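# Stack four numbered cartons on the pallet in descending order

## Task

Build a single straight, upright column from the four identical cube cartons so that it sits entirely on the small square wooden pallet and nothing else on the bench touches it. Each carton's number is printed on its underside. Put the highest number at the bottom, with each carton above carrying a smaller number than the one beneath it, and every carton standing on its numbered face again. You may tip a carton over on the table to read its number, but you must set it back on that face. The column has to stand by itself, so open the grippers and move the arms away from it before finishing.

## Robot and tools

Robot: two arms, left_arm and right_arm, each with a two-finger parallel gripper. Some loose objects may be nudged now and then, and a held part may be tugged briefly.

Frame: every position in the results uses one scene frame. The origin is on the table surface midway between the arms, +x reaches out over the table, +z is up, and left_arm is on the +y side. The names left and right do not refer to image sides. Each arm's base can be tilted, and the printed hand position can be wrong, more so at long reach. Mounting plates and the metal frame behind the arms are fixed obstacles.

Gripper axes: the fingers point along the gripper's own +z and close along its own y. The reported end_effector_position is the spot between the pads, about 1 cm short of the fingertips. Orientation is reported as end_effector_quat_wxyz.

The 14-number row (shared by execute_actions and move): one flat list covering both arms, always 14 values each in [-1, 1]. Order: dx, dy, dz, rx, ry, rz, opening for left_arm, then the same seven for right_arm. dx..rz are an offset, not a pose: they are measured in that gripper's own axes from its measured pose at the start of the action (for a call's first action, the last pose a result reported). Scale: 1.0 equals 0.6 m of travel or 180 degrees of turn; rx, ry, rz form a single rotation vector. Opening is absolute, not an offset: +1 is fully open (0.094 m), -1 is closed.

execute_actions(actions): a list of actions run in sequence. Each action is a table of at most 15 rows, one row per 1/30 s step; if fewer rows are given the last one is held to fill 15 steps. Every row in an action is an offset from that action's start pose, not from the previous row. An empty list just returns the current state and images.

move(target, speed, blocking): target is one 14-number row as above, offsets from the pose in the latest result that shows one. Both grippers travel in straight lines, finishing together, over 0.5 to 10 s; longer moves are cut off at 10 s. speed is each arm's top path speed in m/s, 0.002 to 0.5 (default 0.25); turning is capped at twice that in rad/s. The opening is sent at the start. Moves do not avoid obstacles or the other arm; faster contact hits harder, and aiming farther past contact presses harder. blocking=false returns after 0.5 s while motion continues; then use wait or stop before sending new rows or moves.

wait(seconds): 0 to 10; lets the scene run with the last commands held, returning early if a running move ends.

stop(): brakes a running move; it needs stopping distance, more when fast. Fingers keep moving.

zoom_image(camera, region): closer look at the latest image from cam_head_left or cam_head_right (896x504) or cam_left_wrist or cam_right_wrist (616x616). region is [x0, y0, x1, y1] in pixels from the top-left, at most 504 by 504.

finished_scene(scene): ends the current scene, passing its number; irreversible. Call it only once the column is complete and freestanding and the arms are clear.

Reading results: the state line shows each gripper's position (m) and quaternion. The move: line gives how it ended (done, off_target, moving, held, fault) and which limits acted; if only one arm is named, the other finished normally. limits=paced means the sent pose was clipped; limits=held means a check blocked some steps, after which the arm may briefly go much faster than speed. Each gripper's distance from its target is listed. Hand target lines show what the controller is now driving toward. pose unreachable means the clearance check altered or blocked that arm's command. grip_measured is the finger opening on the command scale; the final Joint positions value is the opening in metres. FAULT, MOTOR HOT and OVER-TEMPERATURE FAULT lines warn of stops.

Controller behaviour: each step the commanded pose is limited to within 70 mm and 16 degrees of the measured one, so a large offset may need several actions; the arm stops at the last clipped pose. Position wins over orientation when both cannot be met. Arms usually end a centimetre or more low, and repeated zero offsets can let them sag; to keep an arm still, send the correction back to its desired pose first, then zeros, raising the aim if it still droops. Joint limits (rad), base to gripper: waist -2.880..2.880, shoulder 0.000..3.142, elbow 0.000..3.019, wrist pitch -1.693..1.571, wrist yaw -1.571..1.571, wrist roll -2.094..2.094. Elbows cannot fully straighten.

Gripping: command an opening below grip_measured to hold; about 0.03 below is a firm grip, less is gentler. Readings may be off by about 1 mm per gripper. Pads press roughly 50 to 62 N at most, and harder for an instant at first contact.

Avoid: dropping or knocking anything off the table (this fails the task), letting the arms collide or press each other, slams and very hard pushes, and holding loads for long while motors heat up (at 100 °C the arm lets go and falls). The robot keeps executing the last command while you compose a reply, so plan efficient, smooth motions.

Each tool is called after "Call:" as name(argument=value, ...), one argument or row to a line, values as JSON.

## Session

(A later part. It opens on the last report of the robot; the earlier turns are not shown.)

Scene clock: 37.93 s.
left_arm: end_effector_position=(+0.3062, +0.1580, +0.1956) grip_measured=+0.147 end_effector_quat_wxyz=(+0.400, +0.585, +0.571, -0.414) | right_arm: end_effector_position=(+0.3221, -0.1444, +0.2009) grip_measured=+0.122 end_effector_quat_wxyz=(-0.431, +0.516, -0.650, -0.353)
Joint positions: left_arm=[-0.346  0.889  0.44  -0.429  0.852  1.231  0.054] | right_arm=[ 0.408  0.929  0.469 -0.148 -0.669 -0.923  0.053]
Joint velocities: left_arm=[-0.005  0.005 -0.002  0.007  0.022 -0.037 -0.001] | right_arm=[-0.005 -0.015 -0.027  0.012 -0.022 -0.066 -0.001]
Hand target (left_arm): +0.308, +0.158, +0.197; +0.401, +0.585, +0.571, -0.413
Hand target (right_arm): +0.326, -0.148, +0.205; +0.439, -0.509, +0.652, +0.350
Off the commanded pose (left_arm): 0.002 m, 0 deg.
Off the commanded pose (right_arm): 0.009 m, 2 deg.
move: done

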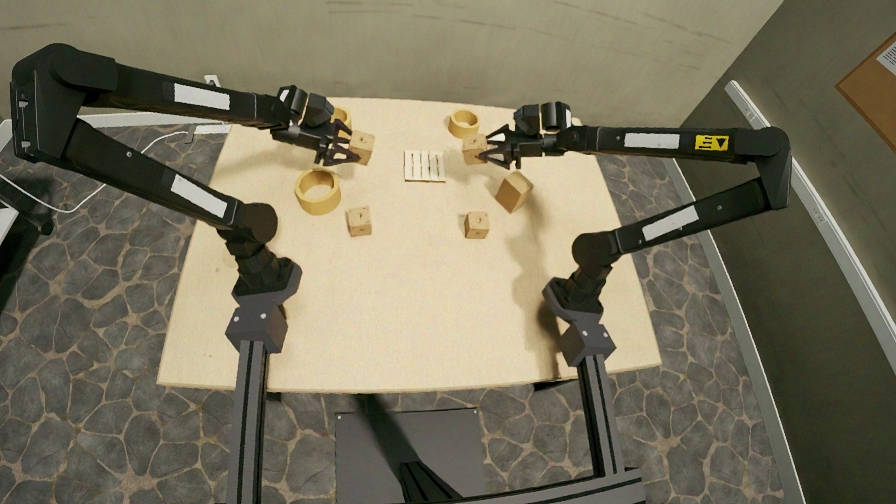

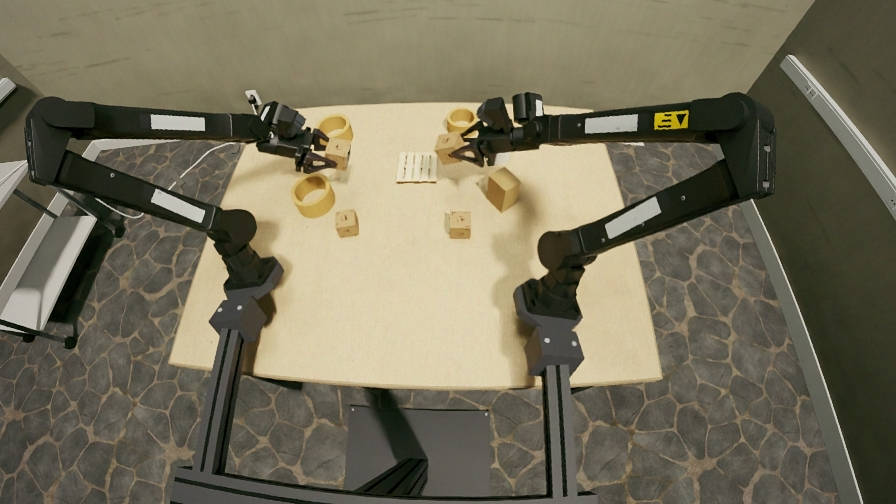

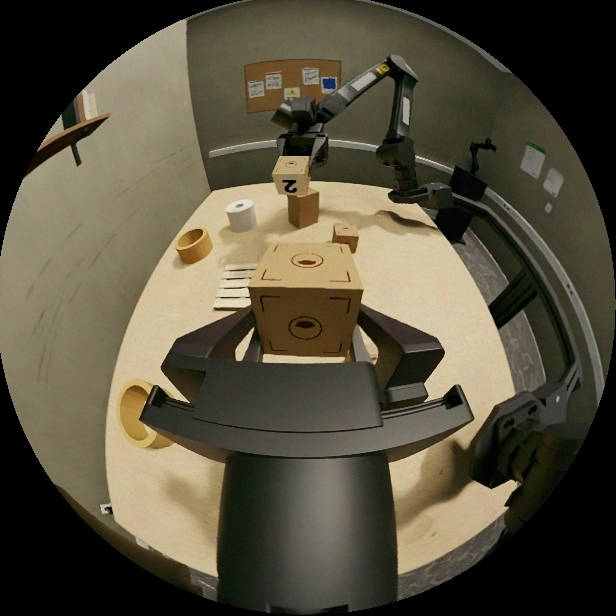

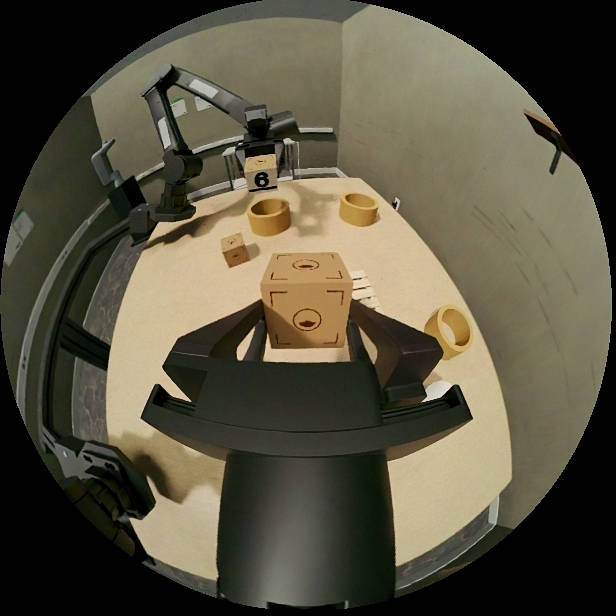

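Call:
move(
  target=[0,0,-0.08,0,0.42,0,0.1,0,0,0,-0.037,0.375,-0.064,0.09],
  speed=0.4,
)

Call:
move(
  target=[0,0,0,0,0,0,0.1,-0.02,-0.04,0.2,0.015,-0.01,0,0.09],
  speed=0.2,
)

Scene clock: 40.60 s.
left_arm: end_effector_position=(+0.2960, +0.2124, +0.2002) grip_measured=+0.147 end_effector_quat_wxyz=(-0.047, +0.723, +0.689, +0.036) | right_arm: end_effector_position=(+0.3079, -0.1583, +0.1865) grip_measured=+0.122 end_effector_quat_wxyz=(+0.022, +0.712, -0.702, -0.001)
Joint positions: left_arm=[-0.964  1.096  0.808 -1.313 -0.538  0.643  0.054] | right_arm=[ 0.884  1.261  0.954 -1.183  0.467 -0.75   0.053]
Joint velocities: left_arm=[ 0.005 -0.005  0.002  0.002  0.022 -0.037 -0.001] | right_arm=[ 0.005  0.005 -0.007 -0.012 -0.007 -0.007 -0.   ]
Hand target (left_arm): +0.307, +0.204, +0.212; -0.033, +0.716, +0.696, +0.036
Hand target (right_arm): +0.322, -0.147, +0.200; +0.006, +0.705, -0.709, -0.001
Off the commanded pose (left_arm): 0.019 m, 2 deg.
Off the commanded pose (right_arm): 0.025 m, 3 deg.
move: off_target (left_arm, right_arm)

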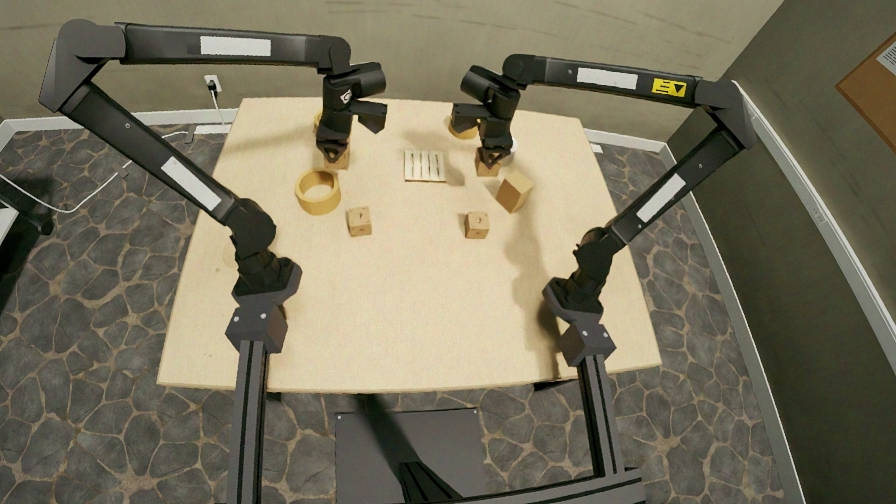

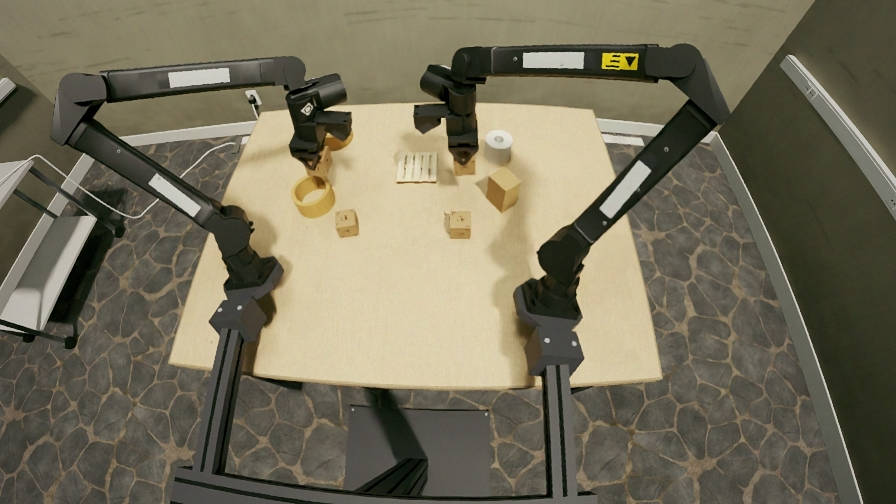

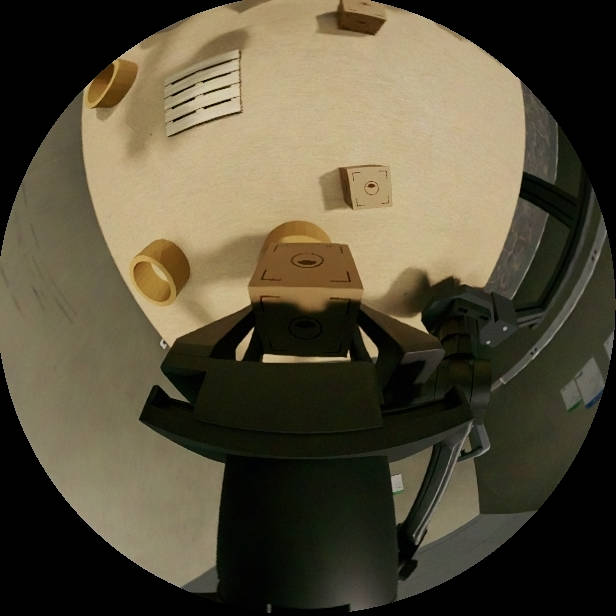

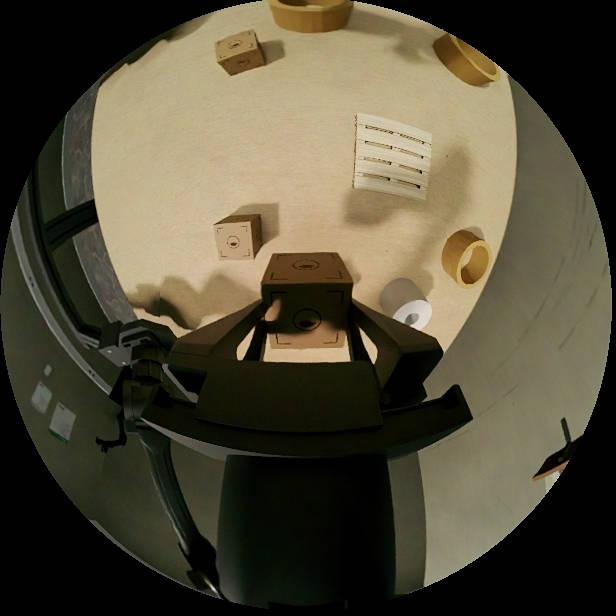

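Scene clock: 41.70 s.
left_arm: end_effector_position=(+0.2945, +0.2132, +0.1990) grip_measured=+0.147 end_effector_quat_wxyz=(-0.049, +0.723, +0.688, +0.036) | right_arm: end_effector_position=(+0.3303, -0.1479, +0.0721) grip_measured=+0.122 end_effector_quat_wxyz=(-0.011, +0.708, -0.706, +0.003)
Joint positions: left_arm=[-0.964  1.096  0.804 -1.313 -0.538  0.643  0.054] | right_arm=[ 0.725  1.436  0.834 -0.736  0.448 -0.948  0.053]
Joint velocities: left_arm=[-0.015 -0.005 -0.002 -0.002 -0.037  0.007  0.001] | right_arm=[-0.015 -0.005  0.007  0.007 -0.022 -0.066 -0.   ]
Hand target (left_arm): +0.296, +0.212, +0.200; -0.047, +0.723, +0.689, +0.036
Hand target (right_arm): +0.329, -0.150, +0.067; -0.007, +0.712, -0.702, +0.003
Off the commanded pose (left_arm): 0.002 m, 0 deg.
Off the commanded pose (right_arm): 0.007 m, 1 deg.
move: done

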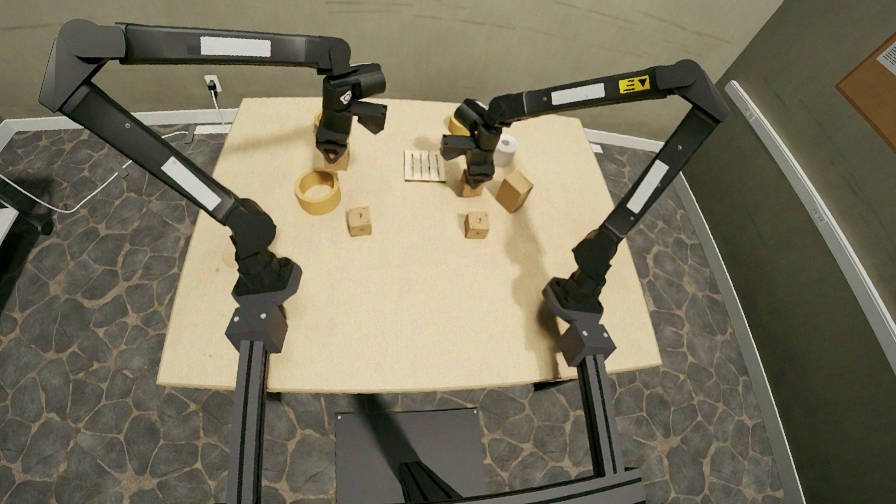

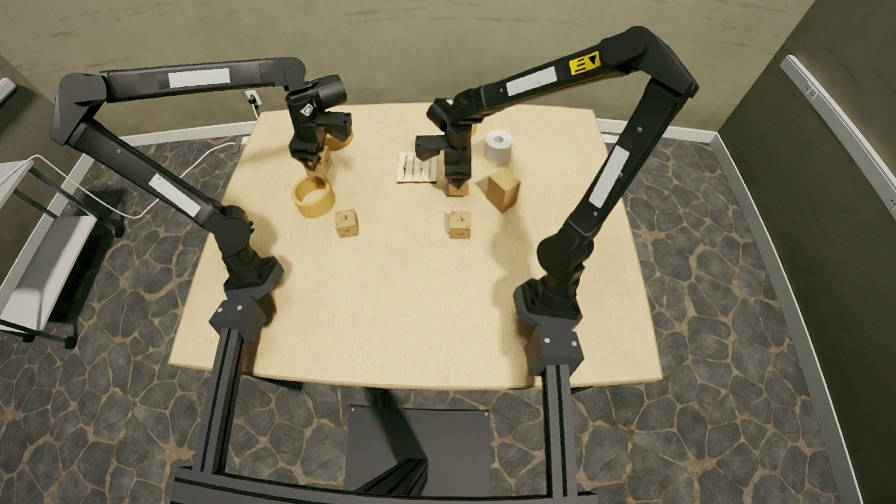

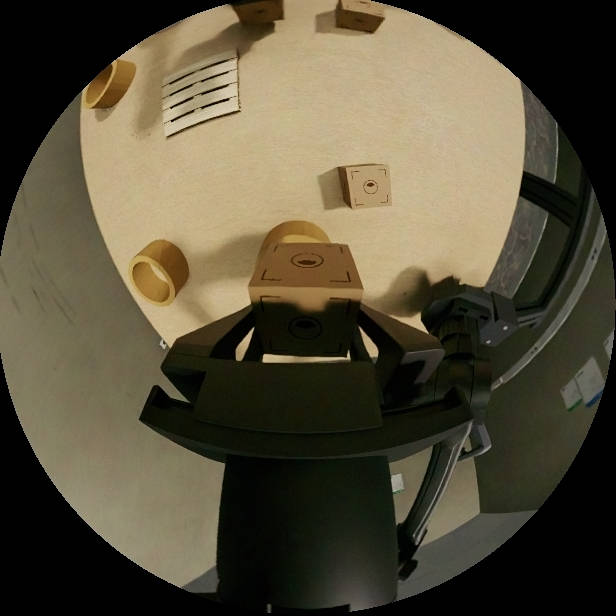

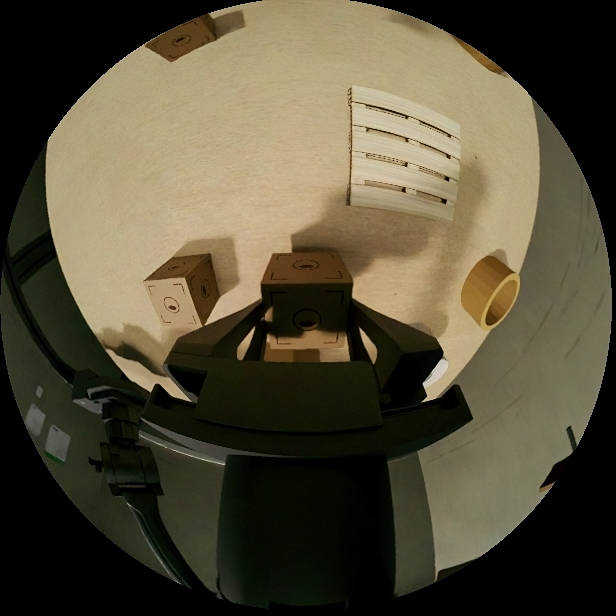

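Call:
move(
  target=[0,0,0,0,0,0,0.1,0,0,0.052,0,0,0,0.09],
  speed=0.05,
)

Call:
move(
  target=[0,0,0,0,0,0,0.1,0,0,0,0,0,0,1],
)

Call:
move(
  target=[0,0,0,0,0,0,0.1,0,0,-0.1,0,0,0,1],
)

Call:
move(
  target=[0,0,0,0,0,0,0.1,0,0.185,0,0,0,0,1],
)

Scene clock: 43.00 s.
left_arm: end_effector_position=(+0.2932, +0.2140, +0.1979) grip_measured=+0.147 end_effector_quat_wxyz=(-0.051, +0.724, +0.687, +0.036) | right_arm: end_effector_position=(+0.3346, -0.1439, +0.0508) grip_measured=+0.122 end_effector_quat_wxyz=(-0.021, +0.705, -0.709, +0.004)
Joint positions: left_arm=[-0.964  1.096  0.8   -1.313 -0.538  0.643  0.054] | right_arm=[ 0.702  1.482  0.821 -0.645  0.441 -0.972  0.053]
Joint velocities: left_arm=[-0.015 -0.015  0.017 -0.012 -0.007 -0.007 -0.   ] | right_arm=[-0.005 -0.005  0.007 -0.007  0.037  0.095 -0.   ]
Hand target (left_arm): +0.295, +0.213, +0.199; -0.049, +0.723, +0.688, +0.036
Hand target (right_arm): +0.331, -0.148, +0.042; -0.011, +0.708, -0.706, +0.003
Off the commanded pose (left_arm): 0.002 m, 0 deg.
Off the commanded pose (right_arm): 0.011 m, 1 deg.
move: off_target (right_arm)

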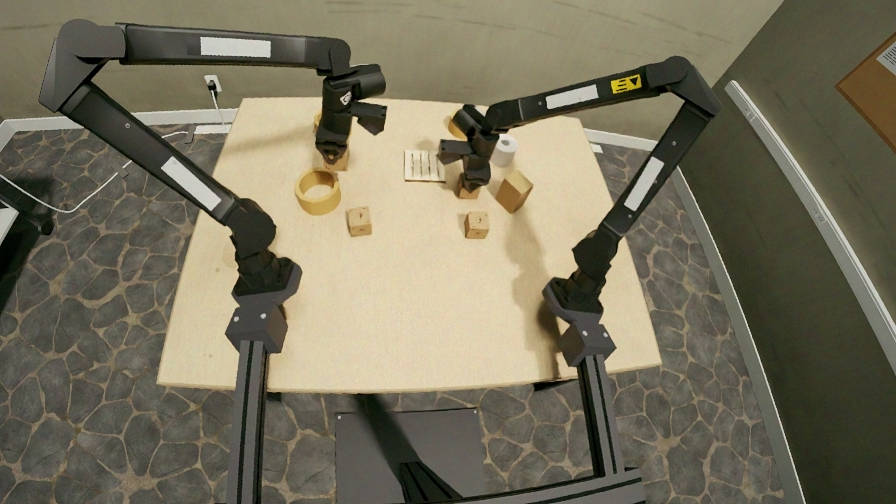

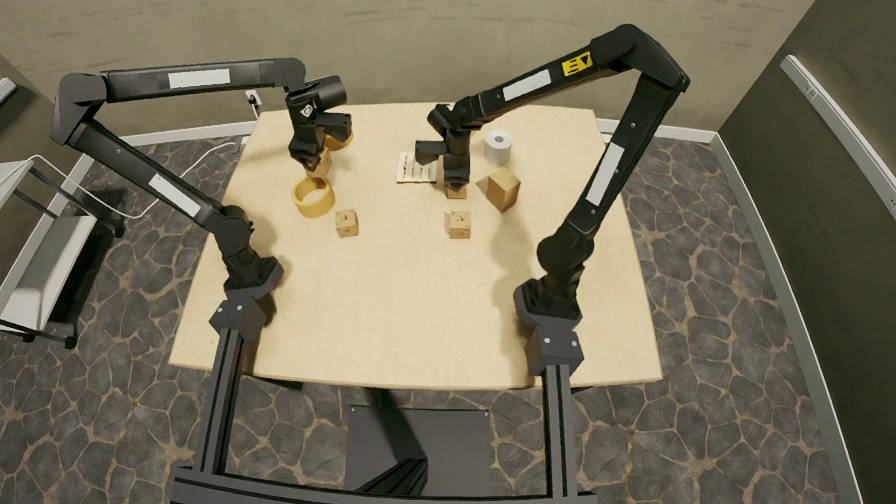

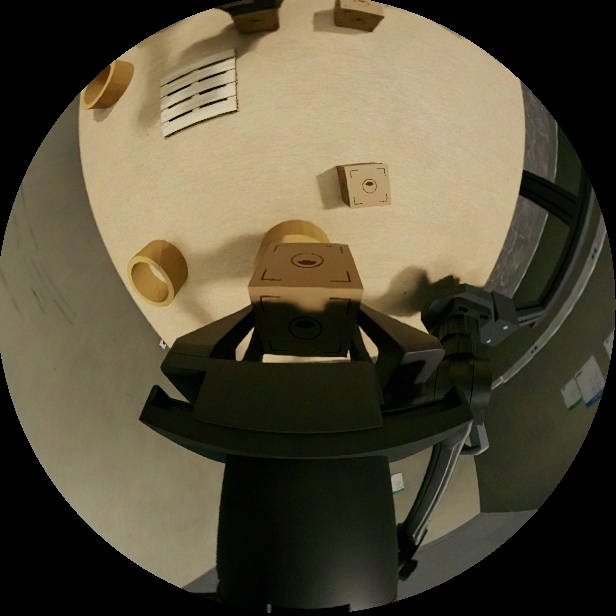

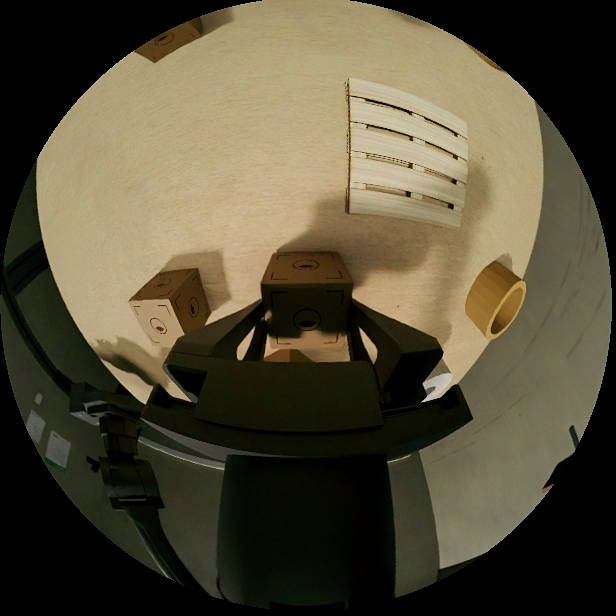

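Scene clock: 43.50 s.
left_arm: end_effector_position=(+0.2918, +0.2148, +0.1967) grip_measured=+0.147 end_effector_quat_wxyz=(-0.052, +0.725, +0.686, +0.036) | right_arm: end_effector_position=(+0.3346, -0.1439, +0.0508) grip_measured=+1.000 end_effector_quat_wxyz=(-0.021, +0.705, -0.709, +0.004)
Joint positions: left_arm=[-0.964  1.096  0.796 -1.313 -0.538  0.643  0.054] | right_arm=[ 0.702  1.482  0.821 -0.645  0.441 -0.972  0.094]
Joint velocities: left_arm=[ 0.005 -0.015  0.017 -0.022  0.022 -0.051  0.001] | right_arm=[-0.005 -0.015  0.022 -0.007 -0.022 -0.022  0.   ]
Hand target (left_arm): +0.293, +0.214, +0.198; -0.051, +0.724, +0.687, +0.036
Hand target (right_arm): +0.335, -0.144, +0.051; -0.021, +0.705, -0.709, +0.004
Off the commanded pose (left_arm): 0.002 m, 0 deg.
Off the commanded pose (right_arm): 0.000 m, 0 deg.
move: done

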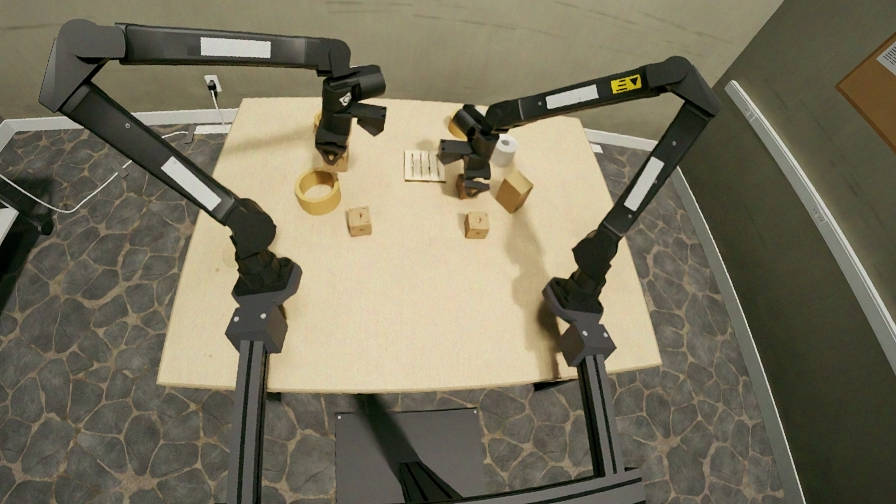

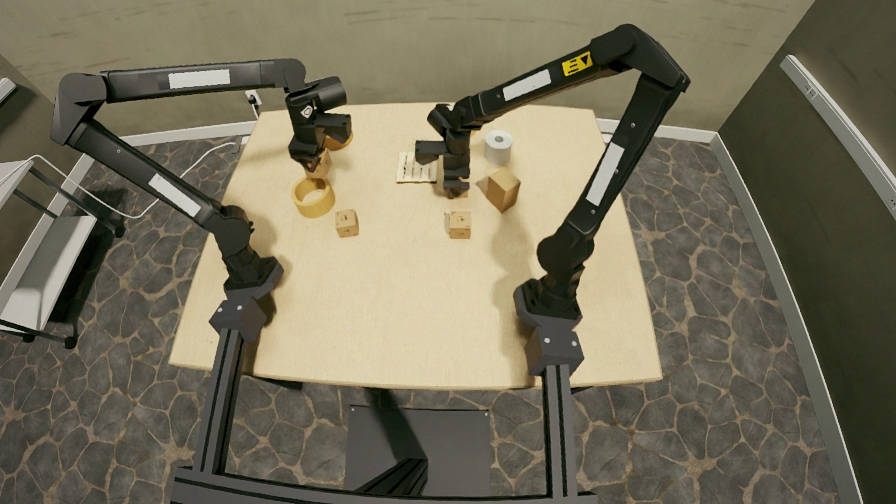

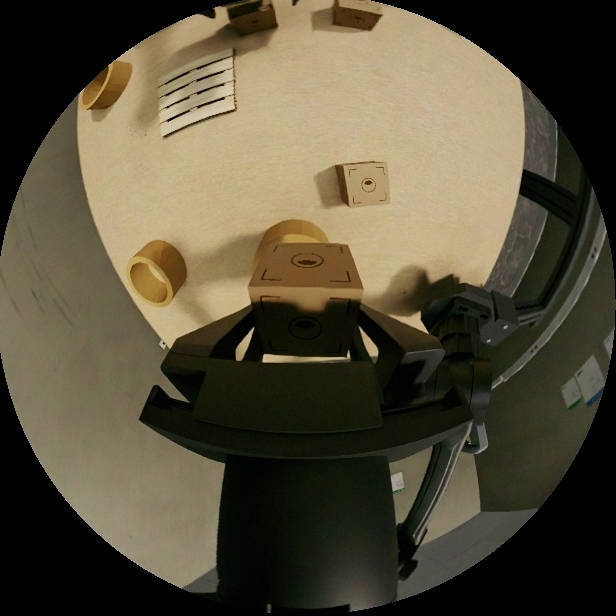

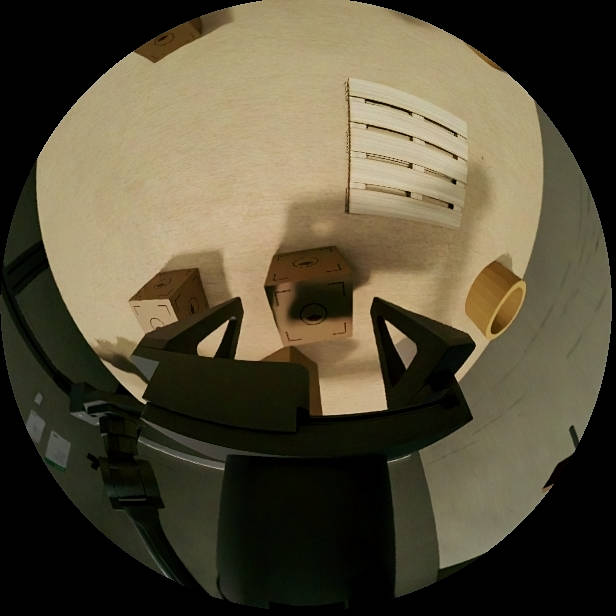

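Scene clock: 44.30 s.
left_arm: end_effector_position=(+0.2905, +0.2156, +0.1956) grip_measured=+0.147 end_effector_quat_wxyz=(-0.054, +0.725, +0.685, +0.037) | right_arm: end_effector_position=(+0.3164, -0.1536, +0.0978) grip_measured=+1.000 end_effector_quat_wxyz=(-0.003, +0.714, -0.701, +0.002)
Joint positions: left_arm=[-0.964  1.096  0.792 -1.313 -0.538  0.643  0.054] | right_arm=[ 0.766  1.37   0.827 -0.832  0.457 -0.911  0.094]
Joint velocities: left_arm=[ 0.015 -0.015 -0.017 -0.007  0.037 -0.007  0.   ] | right_arm=[-0.005 -0.005  0.022 -0.002 -0.051 -0.022  0.   ]
Hand target (left_arm): +0.292, +0.215, +0.197; -0.052, +0.725, +0.686, +0.036
Hand target (right_arm): +0.331, -0.145, +0.110; -0.020, +0.705, -0.709, +0.004
Off the commanded pose (left_arm): 0.002 m, 0 deg.
Off the commanded pose (right_arm): 0.022 m, 2 deg.
move: off_target (right_arm)

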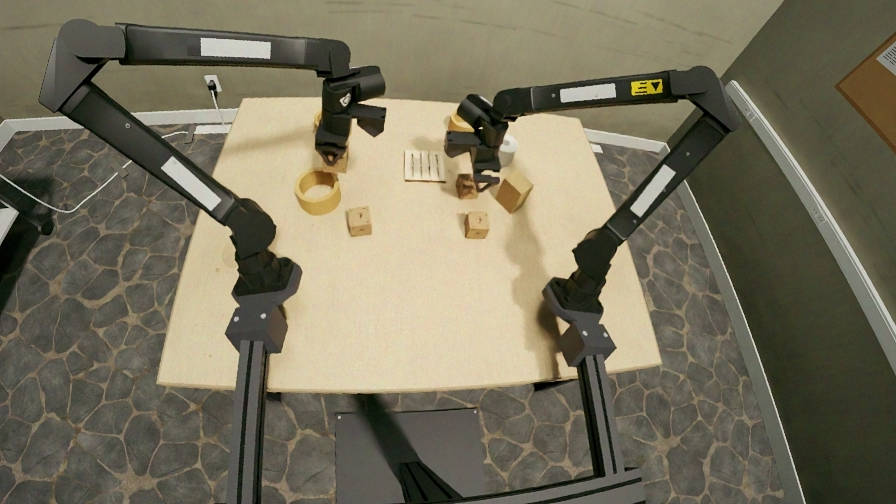

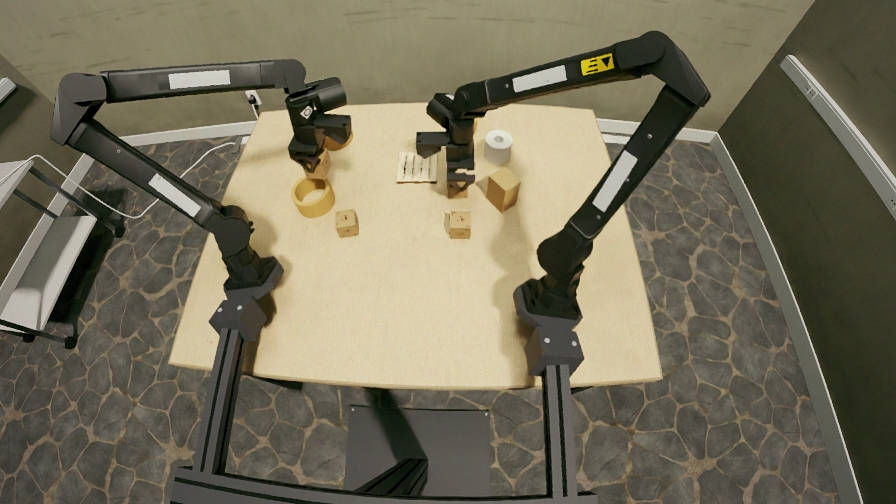

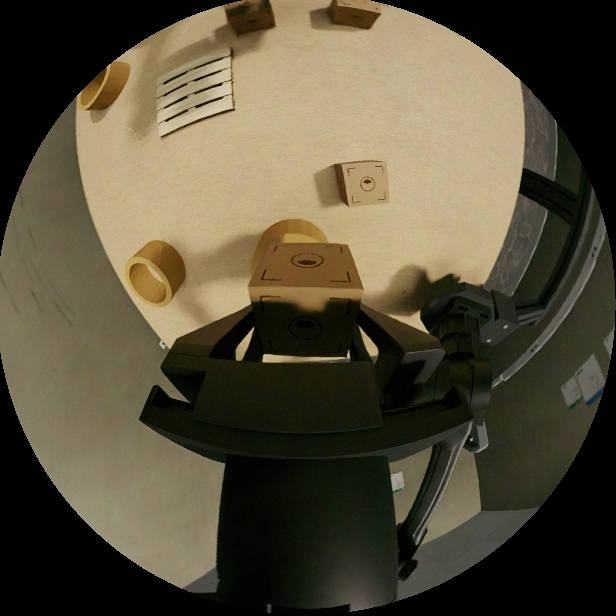

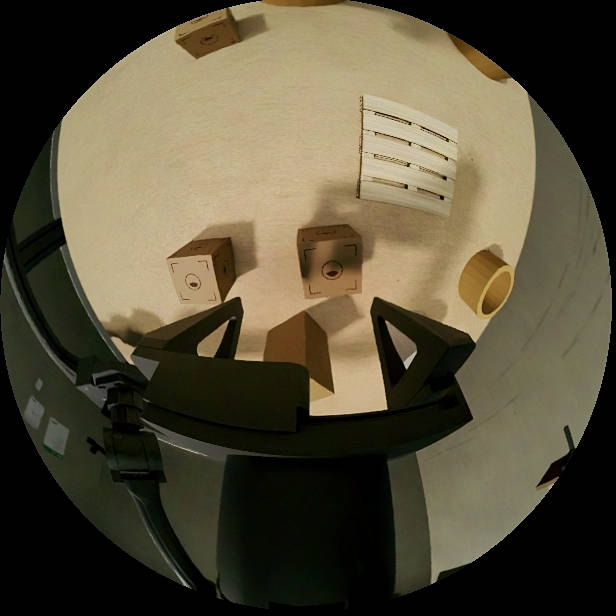

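Scene clock: 45.37 s.
left_arm: end_effector_position=(+0.2892, +0.2163, +0.1945) grip_measured=+0.147 end_effector_quat_wxyz=(-0.056, +0.726, +0.685, +0.037) | right_arm: end_effector_position=(+0.2037, -0.1581, +0.0906) grip_measured=+1.000 end_effector_quat_wxyz=(+0.009, +0.721, -0.693, +0.004)
Joint positions: left_arm=[-0.964  1.096  0.788 -1.313 -0.538  0.643  0.054] | right_arm=[ 0.975  1.301  0.599 -0.807  0.488 -0.687  0.094]
Joint velocities: left_arm=[-0.024 -0.015 -0.007  0.007 -0.007  0.007 -0.   ] | right_arm=[-0.015  0.005 -0.022 -0.002  0.051  0.037  0.   ]
Hand target (left_arm): +0.291, +0.216, +0.196; -0.054, +0.725, +0.686, +0.037
Hand target (right_arm): +0.206, -0.156, +0.095; -0.001, +0.714, -0.700, +0.004
Off the commanded pose (left_arm): 0.002 m, 0 deg.
Off the commanded pose (right_arm): 0.007 m, 2 deg.
move: done

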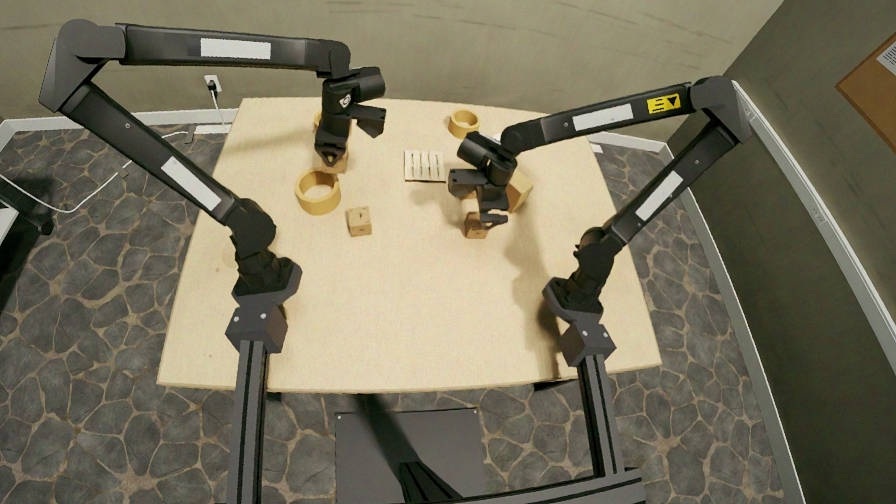

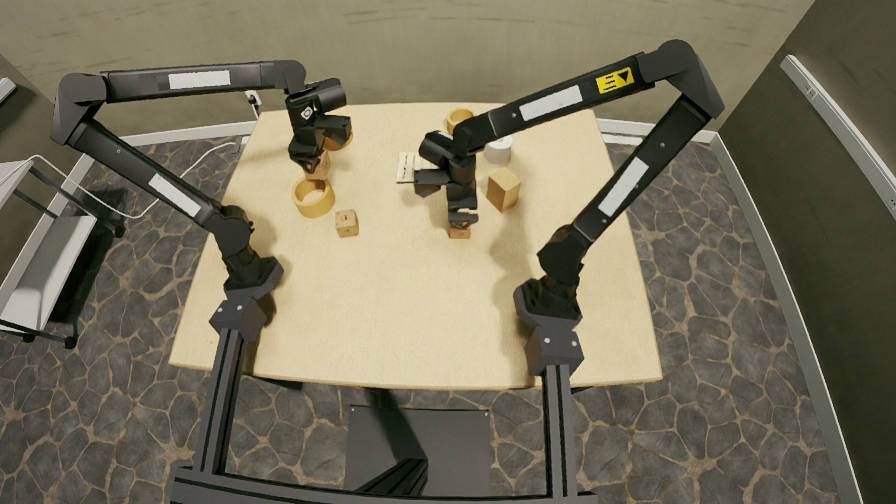

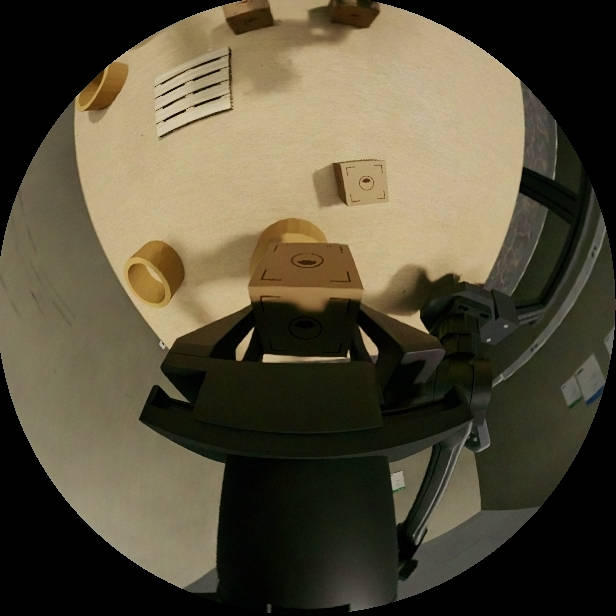

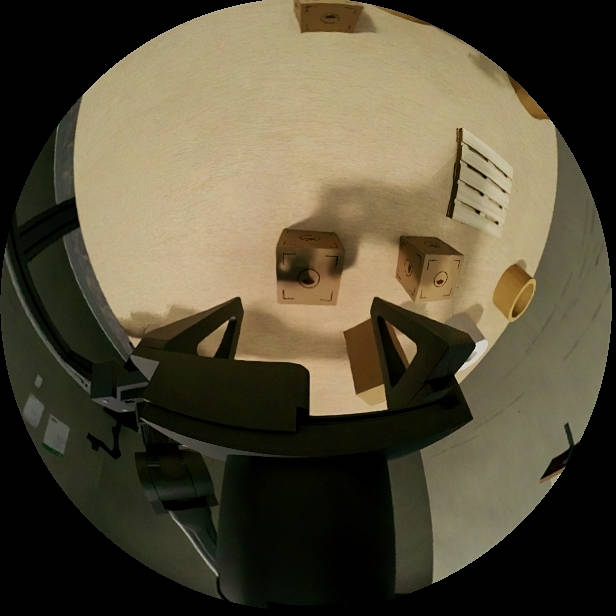

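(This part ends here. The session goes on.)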